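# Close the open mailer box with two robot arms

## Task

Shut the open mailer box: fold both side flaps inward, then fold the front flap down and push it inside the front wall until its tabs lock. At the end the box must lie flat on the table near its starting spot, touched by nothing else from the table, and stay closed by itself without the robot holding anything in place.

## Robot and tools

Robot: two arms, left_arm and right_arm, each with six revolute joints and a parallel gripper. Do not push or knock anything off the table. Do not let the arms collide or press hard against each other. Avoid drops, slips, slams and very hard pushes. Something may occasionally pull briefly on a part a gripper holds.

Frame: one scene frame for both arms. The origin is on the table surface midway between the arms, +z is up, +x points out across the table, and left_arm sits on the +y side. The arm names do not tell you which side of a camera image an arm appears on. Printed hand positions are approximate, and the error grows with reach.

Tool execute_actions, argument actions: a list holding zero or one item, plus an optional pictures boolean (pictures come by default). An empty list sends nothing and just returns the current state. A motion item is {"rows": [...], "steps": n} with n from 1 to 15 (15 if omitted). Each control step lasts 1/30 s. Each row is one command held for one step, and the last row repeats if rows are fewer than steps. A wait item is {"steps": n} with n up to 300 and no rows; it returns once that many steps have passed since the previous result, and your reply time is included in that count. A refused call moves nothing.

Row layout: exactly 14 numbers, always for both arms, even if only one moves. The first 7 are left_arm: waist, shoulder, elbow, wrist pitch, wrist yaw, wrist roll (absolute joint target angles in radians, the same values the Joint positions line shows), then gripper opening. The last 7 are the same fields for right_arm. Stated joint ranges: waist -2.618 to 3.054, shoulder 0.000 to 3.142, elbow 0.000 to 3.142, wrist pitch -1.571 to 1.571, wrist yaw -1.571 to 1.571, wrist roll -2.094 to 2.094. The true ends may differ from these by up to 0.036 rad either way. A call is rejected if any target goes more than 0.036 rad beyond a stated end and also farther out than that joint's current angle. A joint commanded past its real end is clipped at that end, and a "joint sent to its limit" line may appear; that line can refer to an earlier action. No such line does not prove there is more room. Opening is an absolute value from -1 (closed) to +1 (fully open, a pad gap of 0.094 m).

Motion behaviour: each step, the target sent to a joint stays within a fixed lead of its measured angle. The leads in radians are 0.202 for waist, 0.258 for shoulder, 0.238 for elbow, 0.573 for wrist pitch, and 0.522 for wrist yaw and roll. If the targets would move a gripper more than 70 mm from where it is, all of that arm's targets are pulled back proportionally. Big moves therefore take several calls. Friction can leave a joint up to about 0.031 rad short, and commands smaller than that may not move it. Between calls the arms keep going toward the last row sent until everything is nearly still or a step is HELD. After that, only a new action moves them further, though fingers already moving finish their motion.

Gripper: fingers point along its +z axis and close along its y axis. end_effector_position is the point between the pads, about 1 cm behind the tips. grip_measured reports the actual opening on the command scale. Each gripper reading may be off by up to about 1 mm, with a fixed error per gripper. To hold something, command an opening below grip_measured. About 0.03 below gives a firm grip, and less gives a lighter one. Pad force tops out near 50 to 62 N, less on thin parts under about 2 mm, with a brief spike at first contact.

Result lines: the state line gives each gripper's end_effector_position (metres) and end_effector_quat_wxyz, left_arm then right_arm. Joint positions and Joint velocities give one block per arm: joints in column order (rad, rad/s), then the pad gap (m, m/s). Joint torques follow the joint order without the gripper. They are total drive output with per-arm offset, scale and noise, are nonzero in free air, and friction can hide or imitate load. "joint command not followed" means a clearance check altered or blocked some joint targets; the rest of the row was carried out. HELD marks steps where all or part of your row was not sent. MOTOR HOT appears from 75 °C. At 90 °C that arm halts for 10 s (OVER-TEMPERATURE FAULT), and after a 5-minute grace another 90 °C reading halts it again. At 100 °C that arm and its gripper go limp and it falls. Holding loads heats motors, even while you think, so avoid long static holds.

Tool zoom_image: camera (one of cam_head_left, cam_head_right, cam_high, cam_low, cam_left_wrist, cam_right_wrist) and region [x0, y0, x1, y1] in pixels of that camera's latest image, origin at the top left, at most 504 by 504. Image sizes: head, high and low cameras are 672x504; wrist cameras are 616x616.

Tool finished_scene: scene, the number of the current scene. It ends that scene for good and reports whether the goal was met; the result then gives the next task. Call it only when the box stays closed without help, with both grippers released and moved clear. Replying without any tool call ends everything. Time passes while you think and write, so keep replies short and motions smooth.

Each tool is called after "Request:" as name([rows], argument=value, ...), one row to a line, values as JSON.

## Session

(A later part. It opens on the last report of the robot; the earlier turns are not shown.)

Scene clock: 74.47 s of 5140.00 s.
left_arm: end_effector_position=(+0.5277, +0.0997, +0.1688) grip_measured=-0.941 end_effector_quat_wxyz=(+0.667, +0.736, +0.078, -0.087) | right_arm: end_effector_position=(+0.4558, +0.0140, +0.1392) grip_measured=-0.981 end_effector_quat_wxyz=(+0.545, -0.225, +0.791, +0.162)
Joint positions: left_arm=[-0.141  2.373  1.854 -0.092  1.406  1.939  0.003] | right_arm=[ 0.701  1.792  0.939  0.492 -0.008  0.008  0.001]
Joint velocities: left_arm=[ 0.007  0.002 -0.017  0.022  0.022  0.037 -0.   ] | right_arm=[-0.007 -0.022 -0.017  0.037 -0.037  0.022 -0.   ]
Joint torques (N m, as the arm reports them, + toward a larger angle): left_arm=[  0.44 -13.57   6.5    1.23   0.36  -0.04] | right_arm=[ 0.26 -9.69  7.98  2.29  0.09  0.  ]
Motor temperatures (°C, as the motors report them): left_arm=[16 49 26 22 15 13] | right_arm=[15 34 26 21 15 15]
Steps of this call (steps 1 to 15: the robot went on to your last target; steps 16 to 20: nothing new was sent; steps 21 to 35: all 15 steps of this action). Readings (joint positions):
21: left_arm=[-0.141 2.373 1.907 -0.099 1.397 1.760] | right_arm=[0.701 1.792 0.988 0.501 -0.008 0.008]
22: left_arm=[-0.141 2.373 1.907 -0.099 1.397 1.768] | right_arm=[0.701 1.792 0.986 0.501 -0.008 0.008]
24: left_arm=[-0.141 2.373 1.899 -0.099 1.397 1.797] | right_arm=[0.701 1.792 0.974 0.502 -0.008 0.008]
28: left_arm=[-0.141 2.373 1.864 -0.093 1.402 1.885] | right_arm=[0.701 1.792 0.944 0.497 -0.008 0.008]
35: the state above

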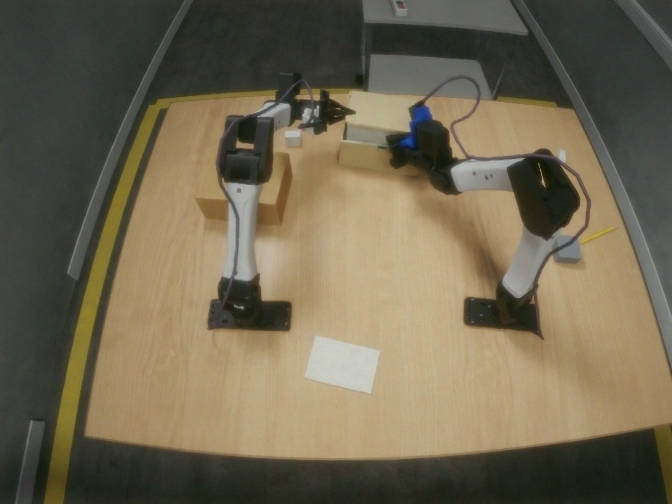

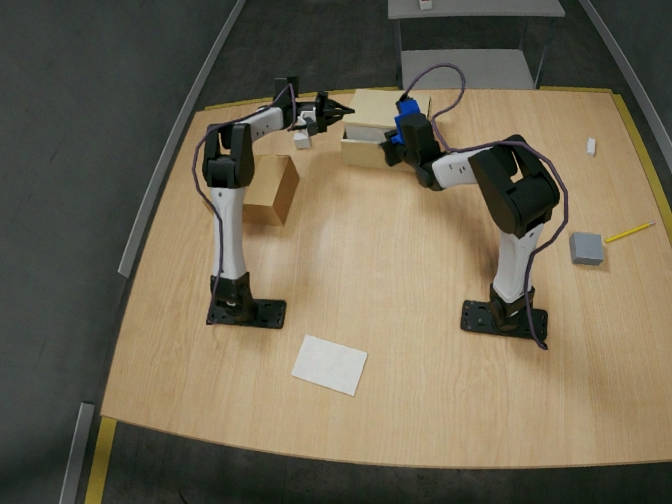

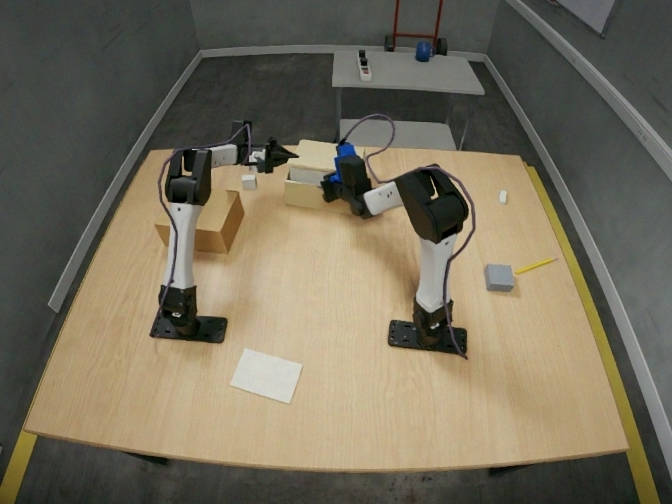

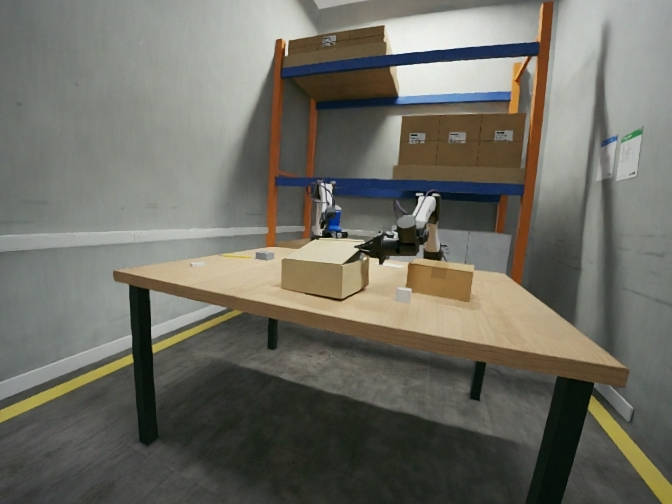

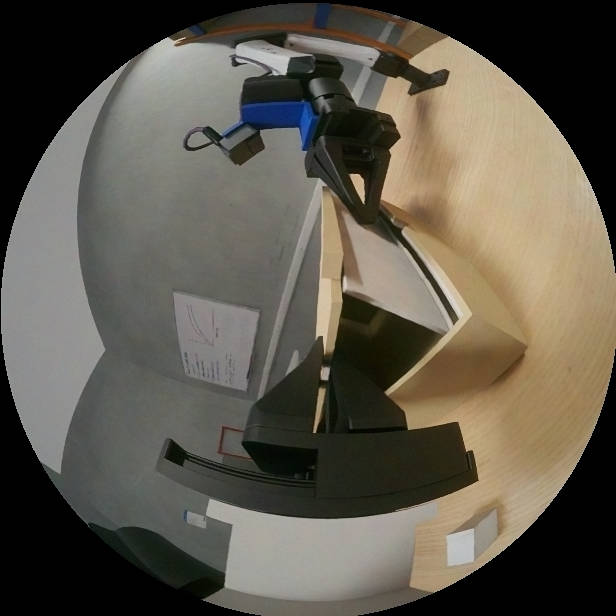

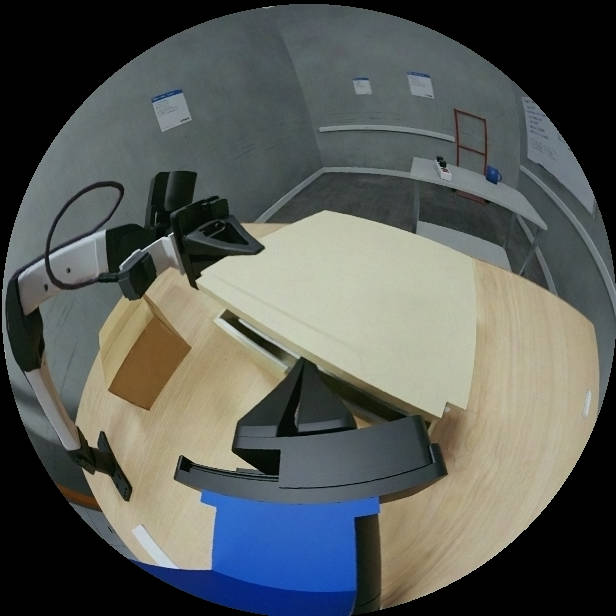

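Request:
execute_actions([
  {"rows":[[-0.14,2.39,1.83,-0.12,1.4,1.96,-1,0.7,1.76,0.91,0.5,0,0,-1],[-0.14,2.4,1.83,-0.12,1.4,1.97,-1,0.7,1.73,0.88,0.5,0,0,-1],[-0.14,2.41,1.83,-0.12,1.4,1.98,-1,0.7,1.7,0.85,0.5,0,0,-1],[-0.14,2.415,1.83,-0.12,1.4,2.0,-1,0.7,1.67,0.82,0.5,0,0,-1],[-0.14,2.415,1.83,-0.12,1.4,2.02,-1,0.7,1.64,0.79,0.5,0,0,-1],[-0.14,2.415,1.83,-0.12,1.4,2.03,-1,0.7,1.61,0.77,0.5,0,0,-1],[-0.14,2.415,1.83,-0.12,1.4,2.03,-1,0.7,1.58,0.77,0.48,0,0,-1],[-0.14,2.415,1.83,-0.12,1.4,2.03,-1,0.7,1.55,0.79,0.45,0,0,-1],[-0.14,2.415,1.83,-0.12,1.4,2.03,-1,0.7,1.53,0.82,0.41,0,0,-1],[-0.14,2.415,1.83,-0.12,1.4,2.03,-1,0.7,1.52,0.86,0.37,0,0,-1],[-0.14,2.415,1.83,-0.12,1.4,2.03,-1,0.7,1.52,0.9,0.32,0,0,-1],[-0.14,2.415,1.83,-0.12,1.4,2.03,-1,0.7,1.52,0.94,0.28,0,0,-1]],"steps":15},
], pictures=false)

Request:
execute_actions([
  {"rows":[[-0.14,2.415,1.83,-0.12,1.4,2.03,-1,0.7,1.54,1.0,0.23,0,0,-1],[-0.14,2.415,1.83,-0.12,1.4,2.03,-1,0.7,1.57,1.06,0.17,0,0,-1],[-0.14,2.415,1.83,-0.12,1.4,2.03,-1,0.7,1.6,1.12,0.11,0,0,-1],[-0.14,2.415,1.83,-0.12,1.4,2.03,-1,0.7,1.63,1.18,0.05,0,0,-1],[-0.14,2.415,1.83,-0.12,1.4,2.03,-1,0.7,1.66,1.24,-0.01,0,0,-1],[-0.14,2.415,1.83,-0.12,1.4,2.03,-1,0.7,1.69,1.3,-0.07,0,0,-1],[-0.14,2.415,1.83,-0.12,1.4,2.03,-1,0.7,1.72,1.36,-0.13,0,0,-1],[-0.14,2.415,1.83,-0.12,1.4,2.03,-1,0.7,1.75,1.41,-0.18,0,0,-1],[-0.14,2.415,1.83,-0.12,1.4,2.03,-1,0.7,1.78,1.45,-0.22,0,0,-1],[-0.14,2.415,1.83,-0.12,1.4,2.03,-1,0.7,1.81,1.46,-0.24,0,0,-1]],"steps":15},
])

Scene clock: 77.03 s of 5140.00 s.
left_arm: end_effector_position=(+0.5273, +0.0996, +0.1614) grip_measured=-0.941 end_effector_quat_wxyz=(+0.670, +0.737, +0.050, -0.066) | right_arm: end_effector_position=(+0.4297, -0.0027, +0.2268) grip_measured=-0.981 end_effector_quat_wxyz=(+0.588, -0.216, +0.760, +0.173)
Joint positions: left_arm=[-0.141  2.388  1.853 -0.092  1.412  2.026  0.003] | right_arm=[ 0.701  1.53   0.927  0.354 -0.006  0.008  0.001]
Joint velocities: left_arm=[-0.002  0.002 -0.012 -0.037 -0.022 -0.007 -0.   ] | right_arm=[ 0.002 -0.193  0.305 -0.051 -0.022  0.022 -0.001]
Joint torques (N m, as the arm reports them, + toward a larger angle): left_arm=[  0.46 -11.64   6.44   1.22   0.29  -0.03] | right_arm=[ 0.24 -7.67  9.14  1.64  0.1   0.  ]
Motor temperatures (°C, as the motors report them): left_arm=[16 49 25 22 15 13] | right_arm=[15 34 26 21 15 15]
Steps of this call (steps 1 to 15: the robot went on to your last target; steps 16 to 62: nothing new was sent; steps 63 to 77: all 15 steps of this action). Readings (joint positions):
63: left_arm=[-0.141 2.373 1.853 -0.092 1.406 1.950] | right_arm=[0.701 1.791 0.937 0.492 -0.008 0.008]
64: left_arm=[-0.141 2.373 1.853 -0.092 1.406 1.954] | right_arm=[0.701 1.783 0.926 0.493 -0.008 0.008]
66: left_arm=[-0.141 2.376 1.853 -0.092 1.407 1.966] | right_arm=[0.701 1.744 0.880 0.493 -0.007 0.008]
70: left_arm=[-0.141 2.386 1.853 -0.092 1.412 2.006] | right_arm=[0.701 1.626 0.787 0.471 -0.007 0.008]
77: the state above

Scene clock: 77.53 s of 5140.00 s.
left_arm: end_effector_position=(+0.5273, +0.0995, +0.1612) grip_measured=-0.941 end_effector_quat_wxyz=(+0.670, +0.738, +0.048, -0.065) | right_arm: end_effector_position=(+0.4816, +0.0296, +0.2222) grip_measured=-0.981 end_effector_quat_wxyz=(+0.484, -0.236, +0.831, +0.143)
Joint positions: left_arm=[-0.141  2.389  1.853 -0.092  1.412  2.03   0.003] | right_arm=[ 0.701  1.799  1.448 -0.163 -0.006  0.008  0.001]
Joint velocities: left_arm=[ 0.007  0.022  0.022 -0.022 -0.022 -0.007 -0.   ] | right_arm=[ 0.007  0.203  0.022 -0.608  0.007 -0.066 -0.001]
Joint torques (N m, as the arm reports them, + toward a larger angle): left_arm=[  0.46 -11.7    6.42   1.22   0.29  -0.04] | right_arm=[  0.22 -10.5   11.21   2.29   0.08   0.  ]
Motor temperatures (°C, as the motors report them): left_arm=[16 49 25 22 15 13] | right_arm=[15 34 26 22 15 15]
Steps of this call (steps 1 to 15: all 15 steps of this action). Readings (joint positions):
1: left_arm=[-0.141 2.388 1.853 -0.092 1.412 2.027] | right_arm=[0.701 1.528 0.945 0.337 -0.006 0.008]
2: left_arm=[-0.141 2.388 1.853 -0.092 1.412 2.028] | right_arm=[0.701 1.533 0.975 0.305 -0.006 0.008]
4: left_arm=[-0.141 2.389 1.853 -0.092 1.412 2.029] | right_arm=[0.701 1.568 1.069 0.223 -0.006 0.008]
8: left_arm=[-0.141 2.389 1.853 -0.092 1.412 2.029] | right_arm=[0.701 1.683 1.311 0.041 -0.006 0.008]
15: the state above

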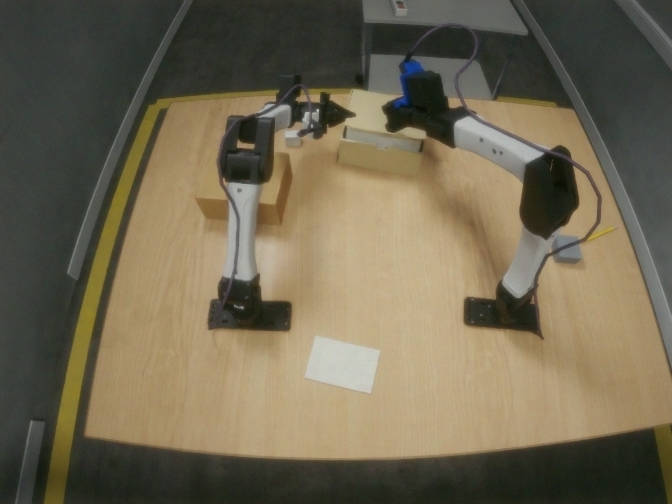

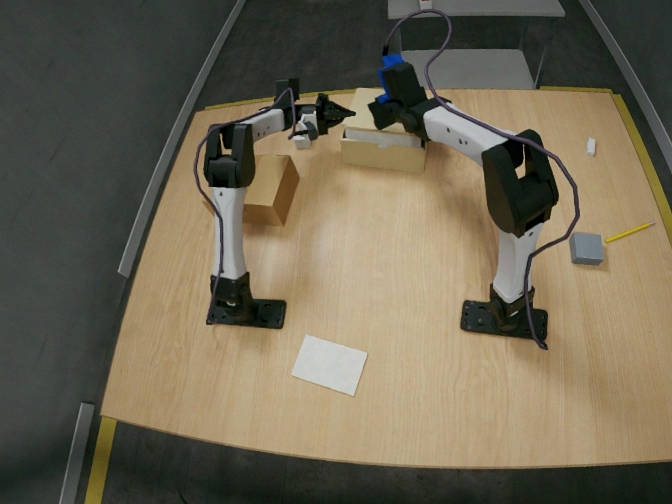

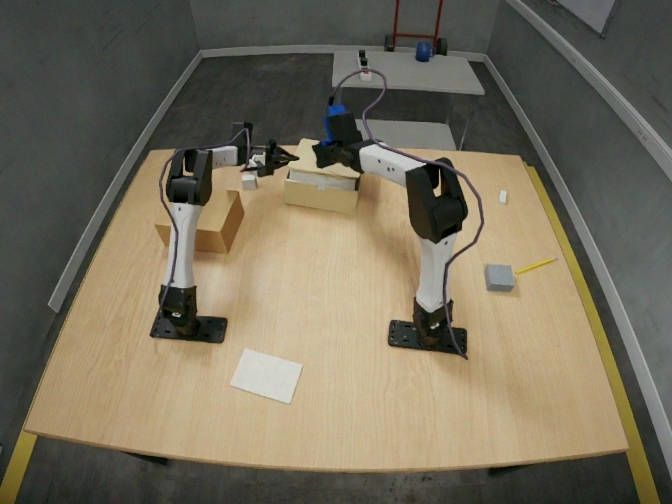

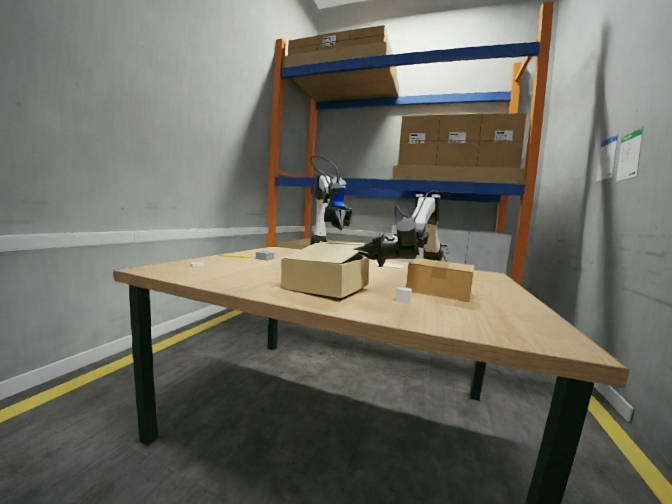

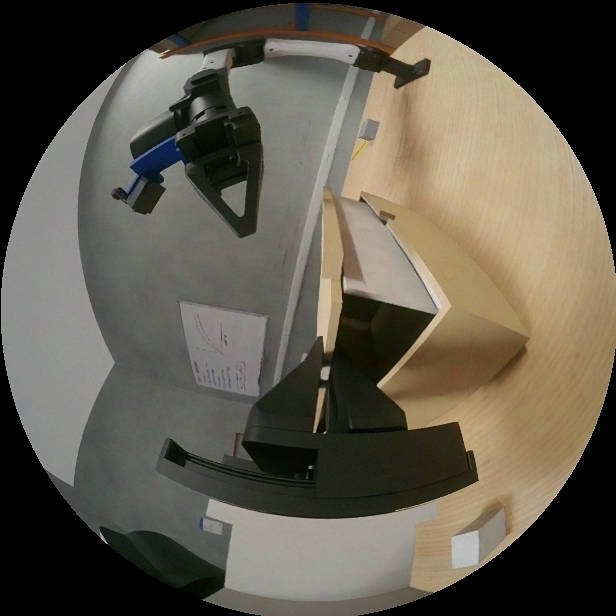

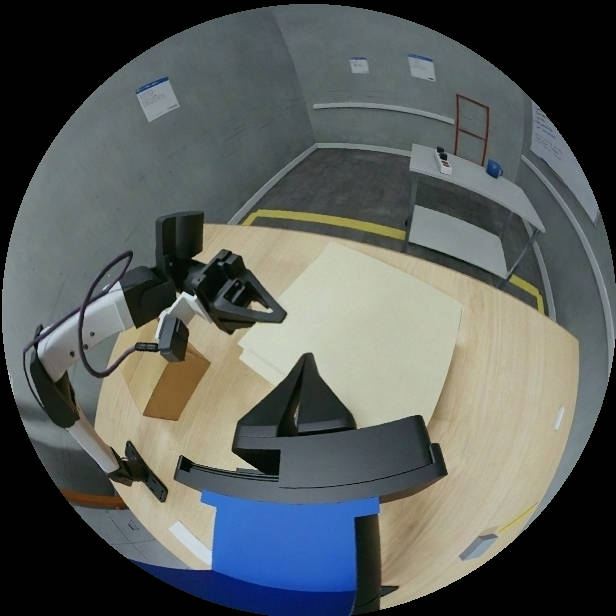

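Right down to z≈.17, then left releases.

Request:
execute_actions([
  {"rows":[[-0.14,2.4,1.85,-0.1,1.4,2.03,-1,0.68,1.83,1.46,-0.24,0,0,-1],[-0.14,2.4,1.85,-0.1,1.4,2.03,-1,0.67,1.85,1.46,-0.24,0,0,-1],[-0.14,2.4,1.85,-0.1,1.4,2.03,-1,0.66,1.87,1.46,-0.24,0,0,-1],[-0.14,2.4,1.85,-0.1,1.4,2.03,-1,0.66,1.885,1.46,-0.24,0,0,-1],[-0.14,2.4,1.85,-0.1,1.4,2.03,-1,0.66,1.885,1.46,-0.24,0,0,-1],[-0.14,2.4,1.85,-0.1,1.4,2.03,-1,0.66,1.885,1.46,-0.24,0,0,-1],[-0.14,2.4,1.85,-0.1,1.4,2.03,-1,0.66,1.885,1.46,-0.24,0,0,-1],[-0.14,2.4,1.85,-0.1,1.4,2.03,-0.7,0.66,1.885,1.46,-0.24,0,0,-1],[-0.14,2.4,1.85,-0.1,1.4,2.03,-0.7,0.66,1.885,1.46,-0.24,0,0,-1],[-0.14,2.4,1.85,-0.1,1.4,2.03,-0.7,0.66,1.885,1.46,-0.24,0,0,-1],[-0.14,2.4,1.85,-0.1,1.4,2.03,-0.7,0.66,1.885,1.46,-0.24,0,0,-1],[-0.1,2.4,1.85,-0.1,1.4,2.03,-0.7,0.66,1.885,1.46,-0.24,0,0,-1],[-0.07,2.4,1.85,-0.1,1.4,2.03,-0.7,0.66,1.885,1.46,-0.24,0,0,-1],[-0.04,2.4,1.85,-0.1,1.4,2.03,-0.7,0.66,1.885,1.46,-0.24,0,0,-1],[-0.01,2.4,1.85,-0.1,1.4,2.03,-0.7,0.66,1.885,1.46,-0.24,0,0,-1]],"steps":15},
], pictures=false)

Request:
execute_actions([
  {"rows":[[0,2.4,1.85,-0.1,1.4,2.03,-0.7,0.66,1.885,1.46,-0.24,0,0,-1],[0,2.4,1.85,-0.1,1.4,2.03,-0.7,0.66,1.885,1.46,-0.24,0,0,-1],[0,2.4,1.85,-0.1,1.4,2.03,-0.7,0.66,1.885,1.46,-0.24,0,0,-1],[0,2.4,1.85,-0.1,1.4,2.03,-0.7,0.66,1.9,1.46,-0.24,0,0,-1],[0,2.4,1.85,-0.1,1.4,2.03,-0.7,0.66,1.91,1.46,-0.24,0,0,-1],[0,2.4,1.85,-0.1,1.4,2.03,-0.7,0.66,1.92,1.46,-0.24,0,0,-1],[0,2.4,1.85,-0.1,1.4,2.03,-0.7,0.66,1.93,1.46,-0.24,0,0,-1],[0,2.4,1.85,-0.1,1.4,2.03,-0.7,0.66,1.94,1.46,-0.24,0,0,-1],[0,2.4,1.85,-0.1,1.4,2.03,-0.7,0.66,1.95,1.46,-0.24,0,0,-1],[0,2.4,1.85,-0.1,1.4,2.03,-0.7,0.66,1.96,1.46,-0.24,0,0,-1],[0,2.4,1.85,-0.1,1.4,2.03,-0.7,0.66,1.97,1.46,-0.24,0,0,-1]],"steps":15},
])

Scene clock: 79.93 s of 5140.00 s.
left_arm: end_effector_position=(+0.5376, +0.1190, +0.1599) grip_measured=-0.701 end_effector_quat_wxyz=(+0.670, +0.738, +0.066, -0.051) | right_arm: end_effector_position=(+0.4902, +0.0104, +0.1633) grip_measured=-0.981 end_effector_quat_wxyz=(+0.421, -0.229, +0.870, +0.115)
Joint positions: left_arm=[-0.103  2.389  1.853 -0.094  1.404  2.03   0.014] | right_arm=[ 0.663  1.884  1.448 -0.231 -0.004  0.008  0.001]
Joint velocities: left_arm=[ 0.569 -0.022  0.007  0.007 -0.081 -0.037 -0.001] | right_arm=[-0.027 -0.002 -0.017 -0.066 -0.022 -0.007 -0.   ]
Joint torques (N m, as the arm reports them, + toward a larger angle): left_arm=[  5.73 -12.88   8.41   1.46   0.35  -0.04] | right_arm=[  0.08 -10.98  11.04   1.93   0.06   0.  ]
Motor temperatures (°C, as the motors report them): left_arm=[16 49 25 22 15 13] | right_arm=[15 34 26 22 15 15]
Steps of this call (steps 1 to 30: the robot went on to your last target; steps 31 to 57: nothing new was sent; steps 58 to 72: all 15 steps of this action). Readings (joint positions):
58: left_arm=[-0.141 2.389 1.853 -0.092 1.412 2.030] | right_arm=[0.700 1.810 1.448 -0.234 -0.006 0.008]
59: left_arm=[-0.141 2.389 1.853 -0.092 1.412 2.030] | right_arm=[0.698 1.812 1.448 -0.234 -0.006 0.008]
61: left_arm=[-0.141 2.389 1.853 -0.092 1.412 2.030] | right_arm=[0.686 1.826 1.448 -0.232 -0.006 0.008]
65: left_arm=[-0.141 2.389 1.853 -0.092 1.412 2.030] | right_arm=[0.664 1.875 1.448 -0.237 -0.004 0.008]
72: the state above

Scene clock: 80.43 s of 5140.00 s.
left_arm: end_effector_position=(+0.5593, +0.1739, +0.1599) grip_measured=-0.701 end_effector_quat_wxyz=(+0.672, +0.733, +0.104, -0.016) | right_arm: end_effector_position=(+0.4931, +0.0120, +0.1247) grip_measured=-0.981 end_effector_quat_wxyz=(+0.390, -0.232, +0.885, +0.107)
Joint positions: left_arm=[ 0.002  2.389  1.853 -0.094  1.404  2.03   0.014] | right_arm=[ 0.663  1.961  1.45  -0.227 -0.004  0.008  0.001]
Joint velocities: left_arm=[-0.042  0.007 -0.022 -0.095 -0.037 -0.022 -0.001] | right_arm=[ 0.002  0.002  0.037 -0.022  0.007  0.022 -0.001]
Joint torques (N m, as the arm reports them, + toward a larger angle): left_arm=[  0.34 -12.96   8.37   1.45   0.37  -0.05] | right_arm=[  0.1  -10.98  10.45   1.76   0.06   0.  ]
Motor temperatures (°C, as the motors report them): left_arm=[16 49 25 22 15 13] | right_arm=[15 34 26 22 15 15]
Steps of this call (steps 1 to 15: all 15 steps of this action). Readings (joint positions):
1: left_arm=[-0.080 2.389 1.853 -0.094 1.404 2.030] | right_arm=[0.663 1.884 1.448 -0.231 -0.004 0.008]
2: left_arm=[-0.054 2.389 1.853 -0.094 1.404 2.030] | right_arm=[0.663 1.884 1.448 -0.231 -0.004 0.008]
4: left_arm=[-0.006 2.389 1.853 -0.094 1.404 2.030] | right_arm=[0.663 1.884 1.448 -0.232 -0.004 0.008]
8: left_arm=[0.028 2.389 1.853 -0.094 1.404 2.030] | right_arm=[0.663 1.898 1.448 -0.233 -0.004 0.008]
15: the state above

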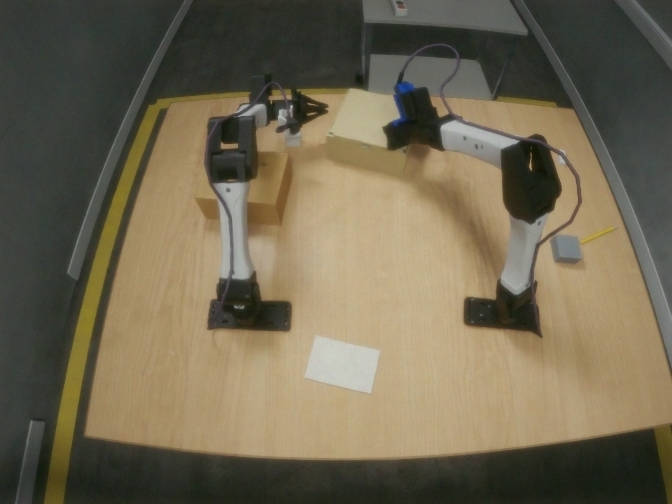

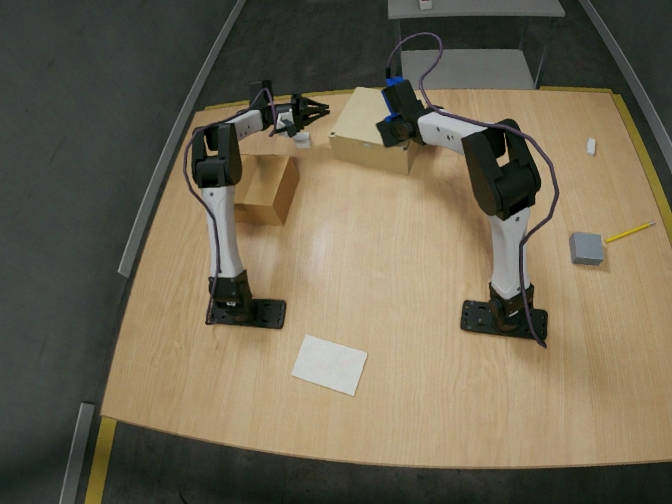

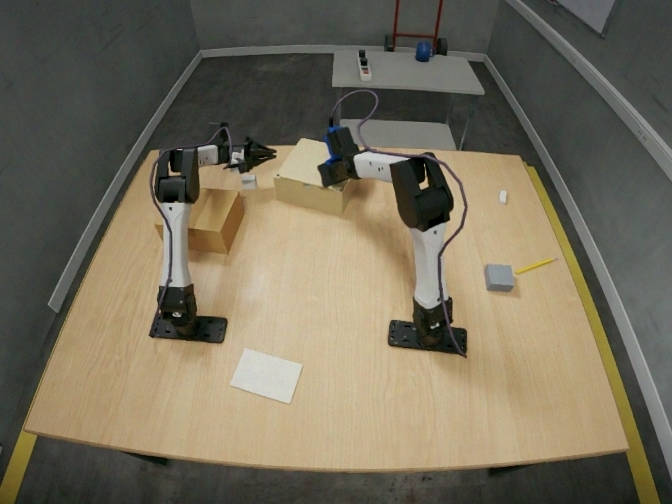

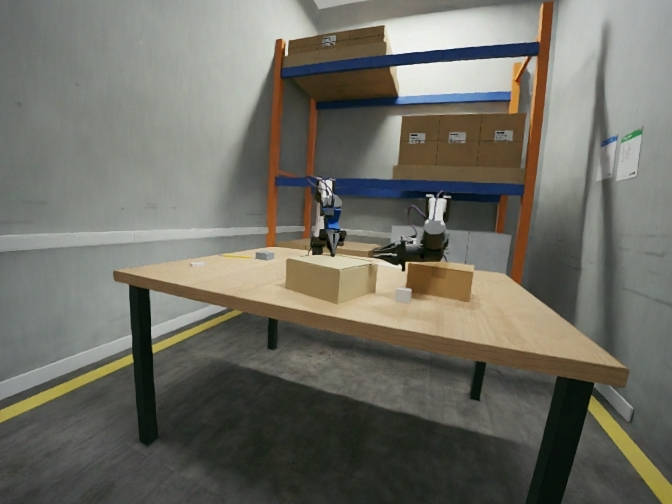

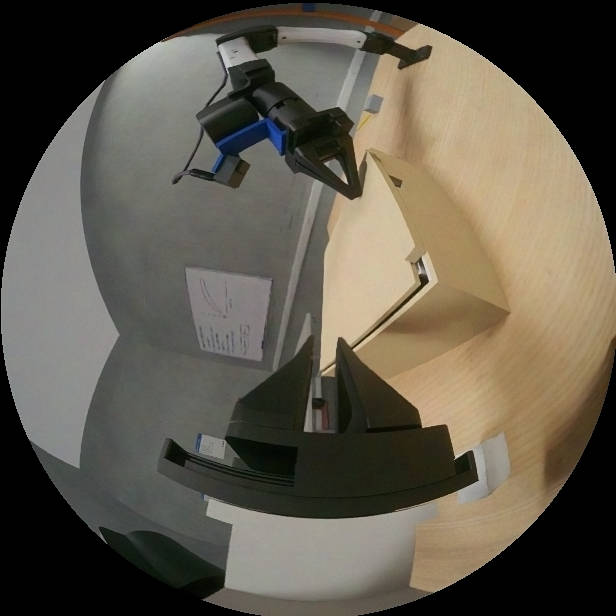

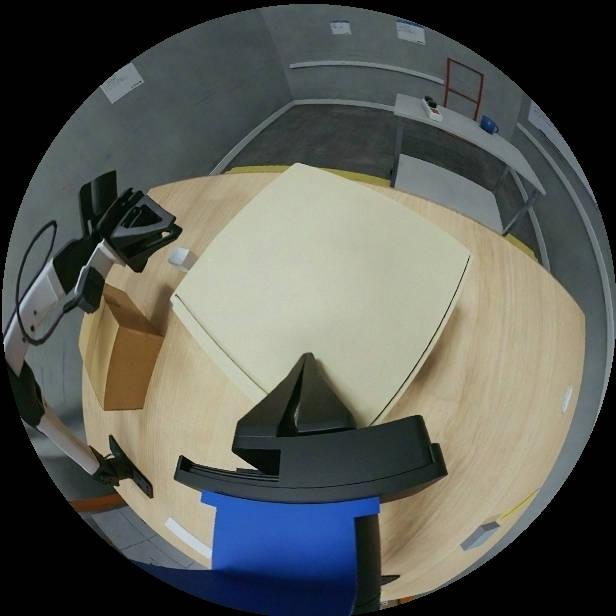

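Request:
execute_actions([
  {"rows":[[0,2.37,1.85,-0.1,1.4,2.03,-0.7,0.66,1.98,1.46,-0.24,0,0,-1],[0,2.35,1.85,-0.1,1.4,2.03,-0.7,0.66,1.99,1.46,-0.24,0,0,-1],[0,2.33,1.85,-0.1,1.4,2.03,-0.7,0.66,2.0,1.46,-0.24,0,0,-1],[0,2.31,1.85,-0.1,1.4,2.03,-0.7,0.66,2.01,1.46,-0.24,0,0,-1],[0,2.3,1.85,-0.1,1.4,2.03,-0.7,0.66,2.02,1.46,-0.24,0,0,-1],[0,2.3,1.85,-0.1,1.4,2.03,-0.7,0.66,2.02,1.46,-0.24,0,0,-1],[0,2.3,1.85,-0.1,1.4,2.03,-0.7,0.66,2.02,1.46,-0.24,0,0,-1],[0,2.3,1.85,-0.1,1.4,2.03,-0.7,0.645,2.01,1.445,-0.24,0,0,-1],[0,2.3,1.85,-0.1,1.4,2.03,-0.7,0.63,2.0,1.43,-0.24,0,0,-1],[0,2.3,1.85,-0.1,1.4,2.03,-0.7,0.615,1.99,1.415,-0.235,0,0,-1],[0,2.3,1.85,-0.1,1.4,2.03,-0.7,0.6,1.98,1.4,-0.23,0,0,-1],[0,2.3,1.85,-0.1,1.4,2.03,-0.7,0.585,1.97,1.385,-0.225,0,0,-1],[0,2.3,1.85,-0.1,1.4,2.03,-0.7,0.57,1.96,1.37,-0.22,0,0,-1]],"steps":15},
], pictures=false)

Request:
execute_actions([
  {"steps":10},
])

Scene clock: 82.43 s of 5140.00 s.
left_arm: end_effector_position=(+0.5525, +0.1737, +0.2087) grip_measured=-0.701 end_effector_quat_wxyz=(+0.676, +0.733, +0.073, +0.019) | right_arm: end_effector_position=(+0.5099, -0.0182, +0.1223) grip_measured=-0.981 end_effector_quat_wxyz=(+0.404, -0.204, +0.886, +0.101)
Joint positions: left_arm=[ 0.001  2.294  1.853 -0.095  1.403  2.03   0.014] | right_arm=[ 0.596  1.955  1.412 -0.168 -0.014  0.008  0.001]
Joint velocities: left_arm=[ 0.002  0.007  0.002  0.007 -0.051  0.037 -0.   ] | right_arm=[-0.418 -0.12  -0.144  0.037  0.007 -0.037  0.001]
Joint torques (N m, as the arm reports them, + toward a larger angle): left_arm=[  0.26 -12.83   8.69   1.54   0.33  -0.04] | right_arm=[  0.3  -10.71   6.44   1.39   0.16   0.01]
Motor temperatures (°C, as the motors report them): left_arm=[16 49 25 22 15 13] | right_arm=[15 34 27 22 15 15]
Steps of this call (steps 1 to 15: the robot went on to your last target; steps 16 to 45: nothing new was sent; steps 46 to 60: all 15 steps of this action). Readings (joint positions):
46: left_arm=[0.001 2.389 1.853 -0.094 1.404 2.030] | right_arm=[0.663 1.961 1.451 -0.229 -0.004 0.008]
47: left_arm=[0.001 2.387 1.853 -0.095 1.404 2.030] | right_arm=[0.663 1.962 1.451 -0.229 -0.004 0.008]
49: left_arm=[0.001 2.373 1.853 -0.098 1.403 2.030] | right_arm=[0.663 1.966 1.451 -0.224 -0.004 0.008]
53: left_arm=[0.001 2.317 1.853 -0.099 1.403 2.030] | right_arm=[0.662 1.977 1.457 -0.206 -0.004 0.008]
60: the state above

Scene clock: 82.77 s of 5140.00 s.
left_arm: end_effector_position=(+0.5525, +0.1737, +0.2087) grip_measured=-0.701 end_effector_quat_wxyz=(+0.676, +0.733, +0.073, +0.019) | right_arm: end_effector_position=(+0.5162, -0.0332, +0.1224) grip_measured=-0.981 end_effector_quat_wxyz=(+0.407, -0.190, +0.889, +0.094)
Joint positions: left_arm=[ 0.001  2.294  1.853 -0.095  1.403  2.03   0.014] | right_arm=[ 0.568  1.952  1.405 -0.162 -0.009  0.008  0.001]
Joint velocities: left_arm=[-0.012  0.002 -0.002 -0.081  0.095 -0.007 -0.001] | right_arm=[-0.007 -0.012 -0.007  0.066  0.022 -0.022  0.   ]
Joint torques (N m, as the arm reports them, + toward a larger angle): left_arm=[  0.24 -12.87   8.63   1.53   0.34  -0.05] | right_arm=[  0.31 -10.89   6.15   1.38   0.1    0.  ]
Motor temperatures (°C, as the motors report them): left_arm=[16 49 25 22 15 13] | right_arm=[15 34 27 21 15 15]
Steps of this call (steps 1 to 10: the robot went on to your last target). Readings (joint positions):
1: left_arm=[0.001 2.294 1.853 -0.095 1.403 2.030] | right_arm=[0.584 1.953 1.408 -0.167 -0.013 0.008]
2: left_arm=[0.001 2.294 1.853 -0.095 1.403 2.030] | right_arm=[0.575 1.952 1.407 -0.166 -0.013 0.008]
4: left_arm=[0.001 2.294 1.853 -0.095 1.403 2.030] | right_arm=[0.568 1.952 1.406 -0.163 -0.012 0.008]
8: left_arm=[0.001 2.294 1.853 -0.095 1.403 2.030] | right_arm=[0.568 1.952 1.405 -0.162 -0.009 0.008]
10: the state above

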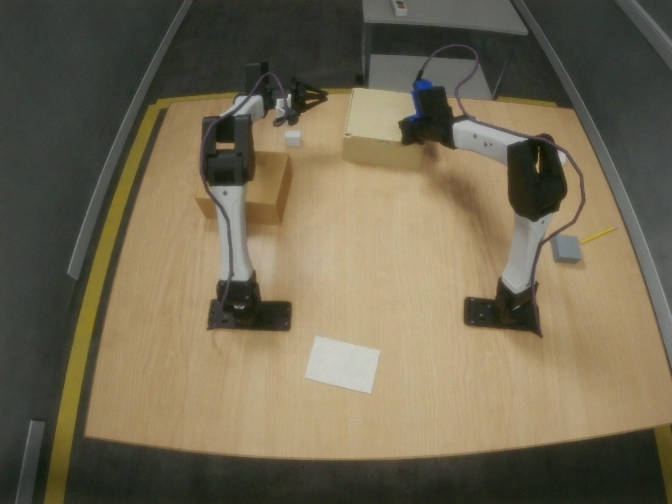

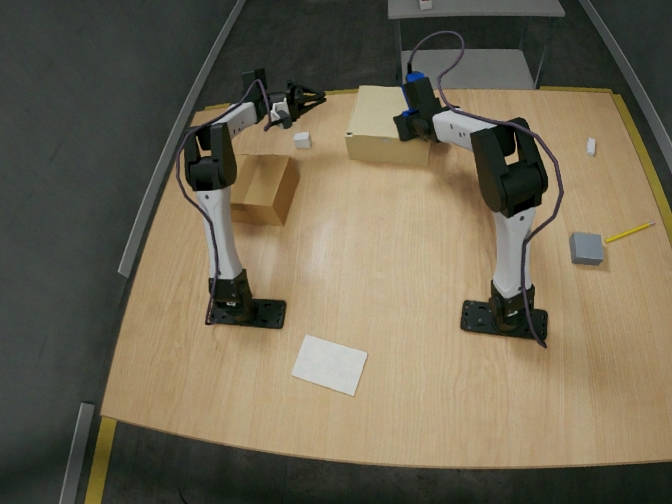

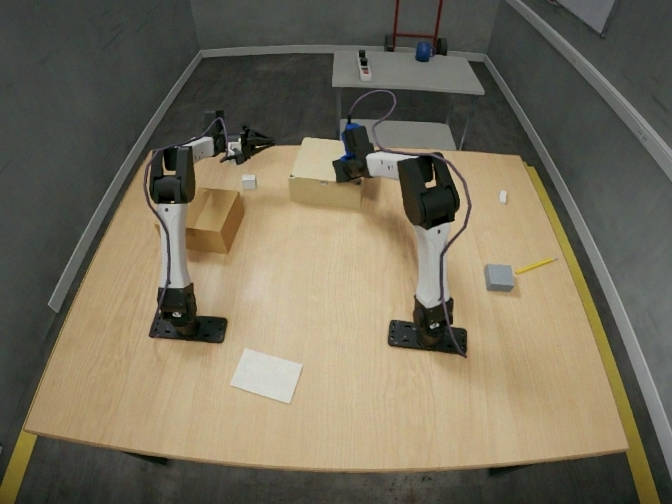

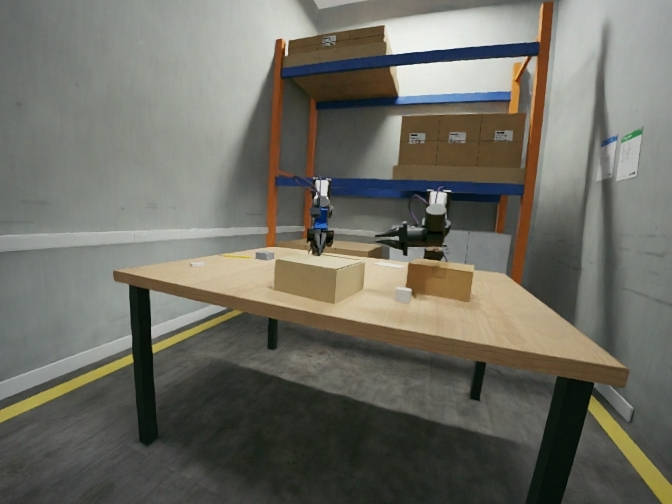

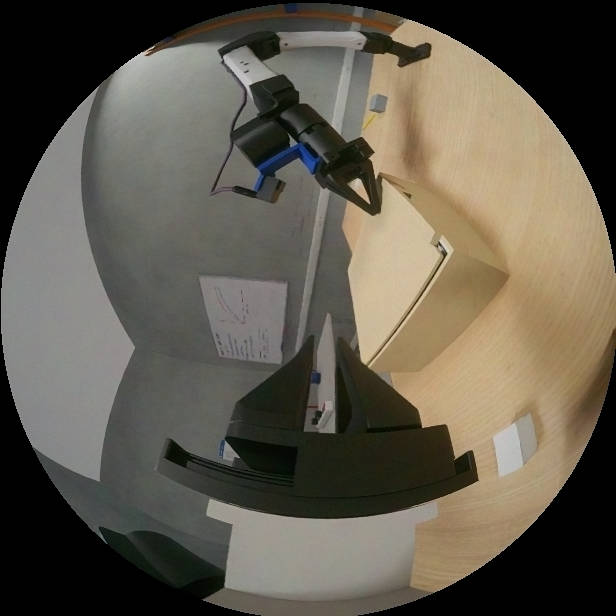

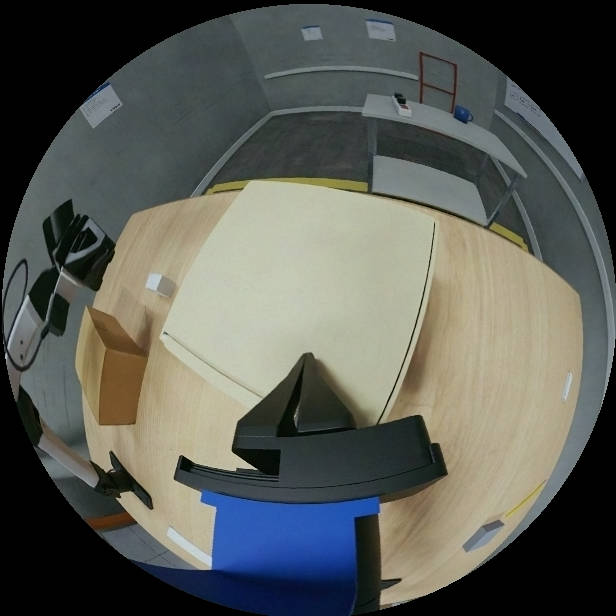

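Good. Lifting via the shoulder will pull it back slightly too.

Request:
execute_actions([
  {"rows":[[0,2.3,1.85,-0.1,1.4,2.03,-0.7,0.57,1.94,1.35,-0.22,0,0,-1],[0,2.3,1.85,-0.1,1.4,2.03,-0.7,0.57,1.925,1.34,-0.22,0,0,-1],[0,2.3,1.85,-0.1,1.4,2.03,-0.7,0.57,1.91,1.33,-0.22,0,0,-1],[0,2.3,1.85,-0.1,1.4,2.03,-0.7,0.57,1.895,1.33,-0.22,0,0,-1],[0,2.3,1.85,-0.1,1.4,2.03,-0.7,0.57,1.88,1.33,-0.22,0,0,-1],[0,2.3,1.85,-0.1,1.4,2.03,-0.7,0.57,1.86,1.33,-0.22,0,0,-1],[0,2.3,1.85,-0.1,1.4,2.03,-0.7,0.57,1.84,1.33,-0.22,0,0,-1],[0,2.3,1.85,-0.1,1.4,2.03,-0.7,0.57,1.81,1.33,-0.22,0,0,-1],[0,2.3,1.85,-0.1,1.4,2.03,-0.7,0.57,1.78,1.33,-0.22,0,0,-1],[0,2.3,1.85,-0.1,1.4,2.03,-0.7,0.55,1.75,1.33,-0.22,0,0,-1],[0,2.3,1.85,-0.1,1.4,2.03,-0.7,0.5,1.72,1.33,-0.22,0,0,-1],[0,2.3,1.85,-0.1,1.4,2.03,-0.7,0.42,1.7,1.33,-0.22,0,0,-1],[0,2.3,1.85,-0.1,1.4,2.03,-0.7,0.3,1.7,1.33,-0.22,0,0,-1]],"steps":15},
], pictures=false)

Request:
execute_actions([
  {"steps":20},
])

Request:
zoom_image(camera="cam_high", region=[260, 120, 400, 225])

Scene clock: 84.40 s of 5140.00 s.
left_arm: end_effector_position=(+0.5525, +0.1737, +0.2087) grip_measured=-0.701 end_effector_quat_wxyz=(+0.676, +0.733, +0.073, +0.019) | right_arm: end_effector_position=(+0.5097, -0.1104, +0.1965) grip_measured=-0.981 end_effector_quat_wxyz=(+0.458, -0.129, +0.876, +0.076)
Joint positions: left_arm=[ 0.001  2.294  1.853 -0.095  1.403  2.03   0.014] | right_arm=[ 0.433  1.723  1.331 -0.212 -0.017  0.006  0.001]
Joint velocities: left_arm=[-0.007  0.012 -0.007 -0.022  0.081  0.022 -0.001] | right_arm=[-1.37  -0.393 -0.002  0.022  0.007 -0.007 -0.001]
Joint torques (N m, as the arm reports them, + toward a larger angle): left_arm=[  0.24 -12.87   8.62   1.53   0.34  -0.05] | right_arm=[-0.99 -9.1   9.92  1.84  0.16  0.06]
Motor temperatures (°C, as the motors report them): left_arm=[16 49 25 22 15 13] | right_arm=[15 34 26 21 15 15]
Steps of this call (steps 1 to 30: the robot went on to your last target; steps 31 to 34: nothing new was sent; steps 35 to 49: all 15 steps of this action). Readings (joint positions):
35: left_arm=[0.001 2.294 1.853 -0.095 1.403 2.030] | right_arm=[0.568 1.949 1.401 -0.159 -0.009 0.008]
36: left_arm=[0.001 2.294 1.853 -0.095 1.403 2.030] | right_arm=[0.568 1.943 1.392 -0.155 -0.009 0.008]
38: left_arm=[0.001 2.294 1.853 -0.095 1.403 2.030] | right_arm=[0.568 1.923 1.370 -0.157 -0.008 0.008]
42: left_arm=[0.001 2.294 1.853 -0.095 1.403 2.030] | right_arm=[0.568 1.877 1.342 -0.193 -0.007 0.008]
49: the state above

Scene clock: 85.07 s of 5140.00 s.
left_arm: end_effector_position=(+0.5525, +0.1737, +0.2087) grip_measured=-0.701 end_effector_quat_wxyz=(+0.676, +0.733, +0.073, +0.019) | right_arm: end_effector_position=(+0.5241, -0.1827, +0.2052) grip_measured=-0.981 end_effector_quat_wxyz=(+0.470, -0.063, +0.879, +0.035)
Joint positions: left_arm=[ 0.001  2.294  1.853 -0.095  1.403  2.03   0.014] | right_arm=[ 0.296  1.705  1.331 -0.214  0.005  0.006  0.001]
Joint velocities: left_arm=[ 0.002  0.002 -0.002 -0.037 -0.022  0.037 -0.   ] | right_arm=[ 0.002 -0.012 -0.007 -0.051 -0.022 -0.022 -0.001]
Joint torques (N m, as the arm reports them, + toward a larger angle): left_arm=[  0.24 -12.86   8.61   1.53   0.34  -0.05] | right_arm=[ 0.51 -9.85  9.92  2.01 -0.05  0.02]
Motor temperatures (°C, as the motors report them): left_arm=[16 50 25 22 15 13] | right_arm=[15 34 26 21 15 15]
Steps of this call (steps 1 to 20: the robot went on to your last target). Readings (joint positions):
1: left_arm=[0.001 2.294 1.853 -0.095 1.403 2.030] | right_arm=[0.384 1.713 1.331 -0.210 -0.015 0.006]
2: left_arm=[0.001 2.294 1.853 -0.095 1.403 2.030] | right_arm=[0.338 1.707 1.331 -0.208 -0.010 0.006]
4: left_arm=[0.001 2.294 1.853 -0.095 1.403 2.030] | right_arm=[0.279 1.705 1.331 -0.208 0.003 0.006]
8: left_arm=[0.001 2.294 1.853 -0.095 1.403 2.030] | right_arm=[0.278 1.705 1.331 -0.213 0.009 0.006]
20: the state above

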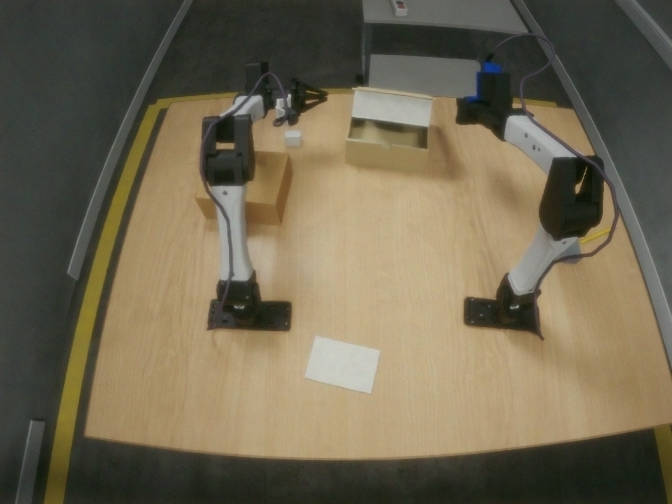

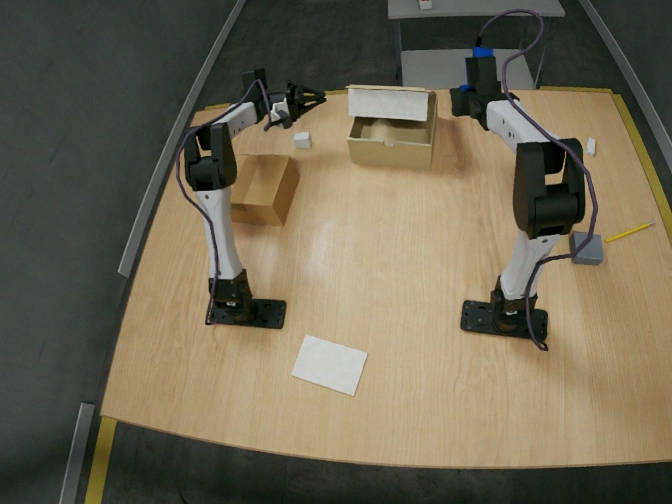

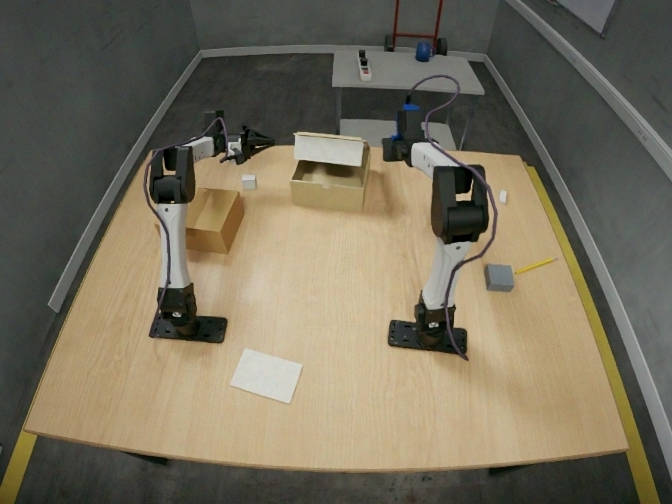

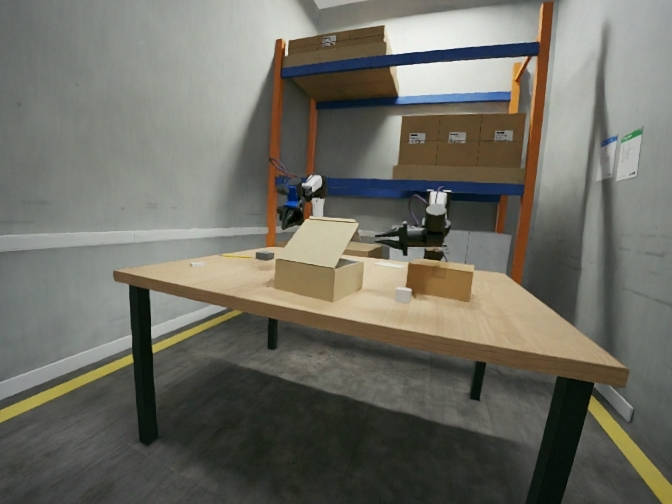

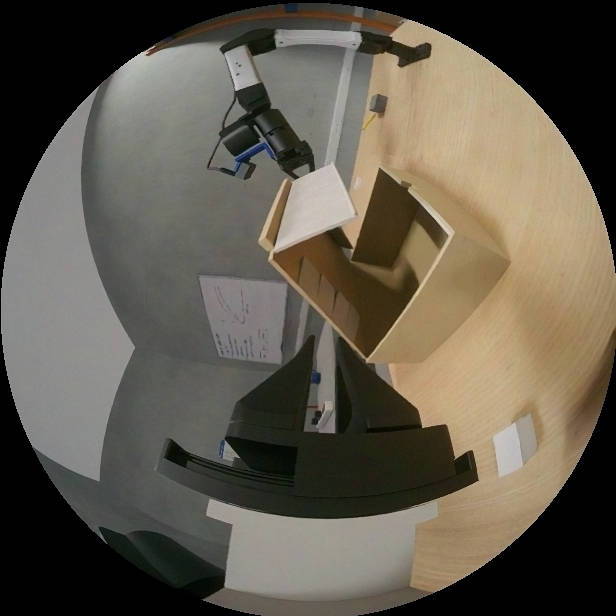

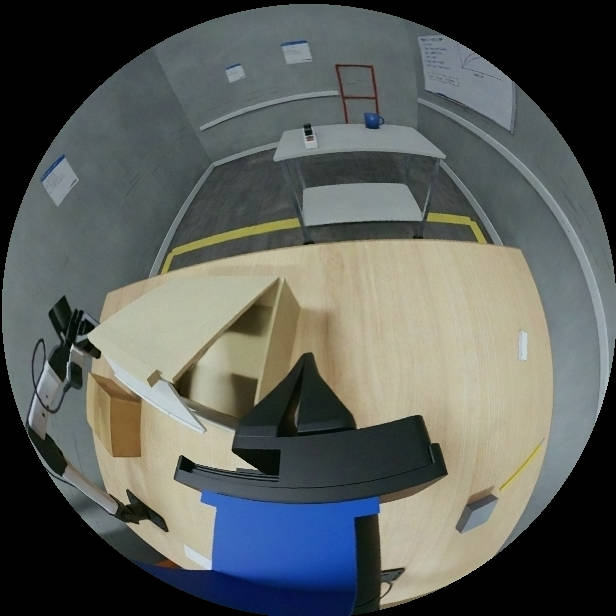

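Region (260, 120, 400, 225) of cam_high's 672x504 image, scaled by 3.600, with more detail than that image has; it fills the top 378 rows of this view, and the rest is white.

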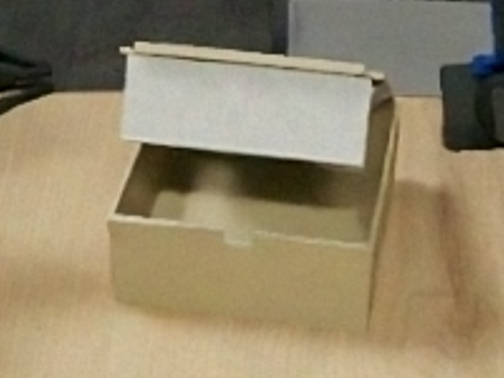

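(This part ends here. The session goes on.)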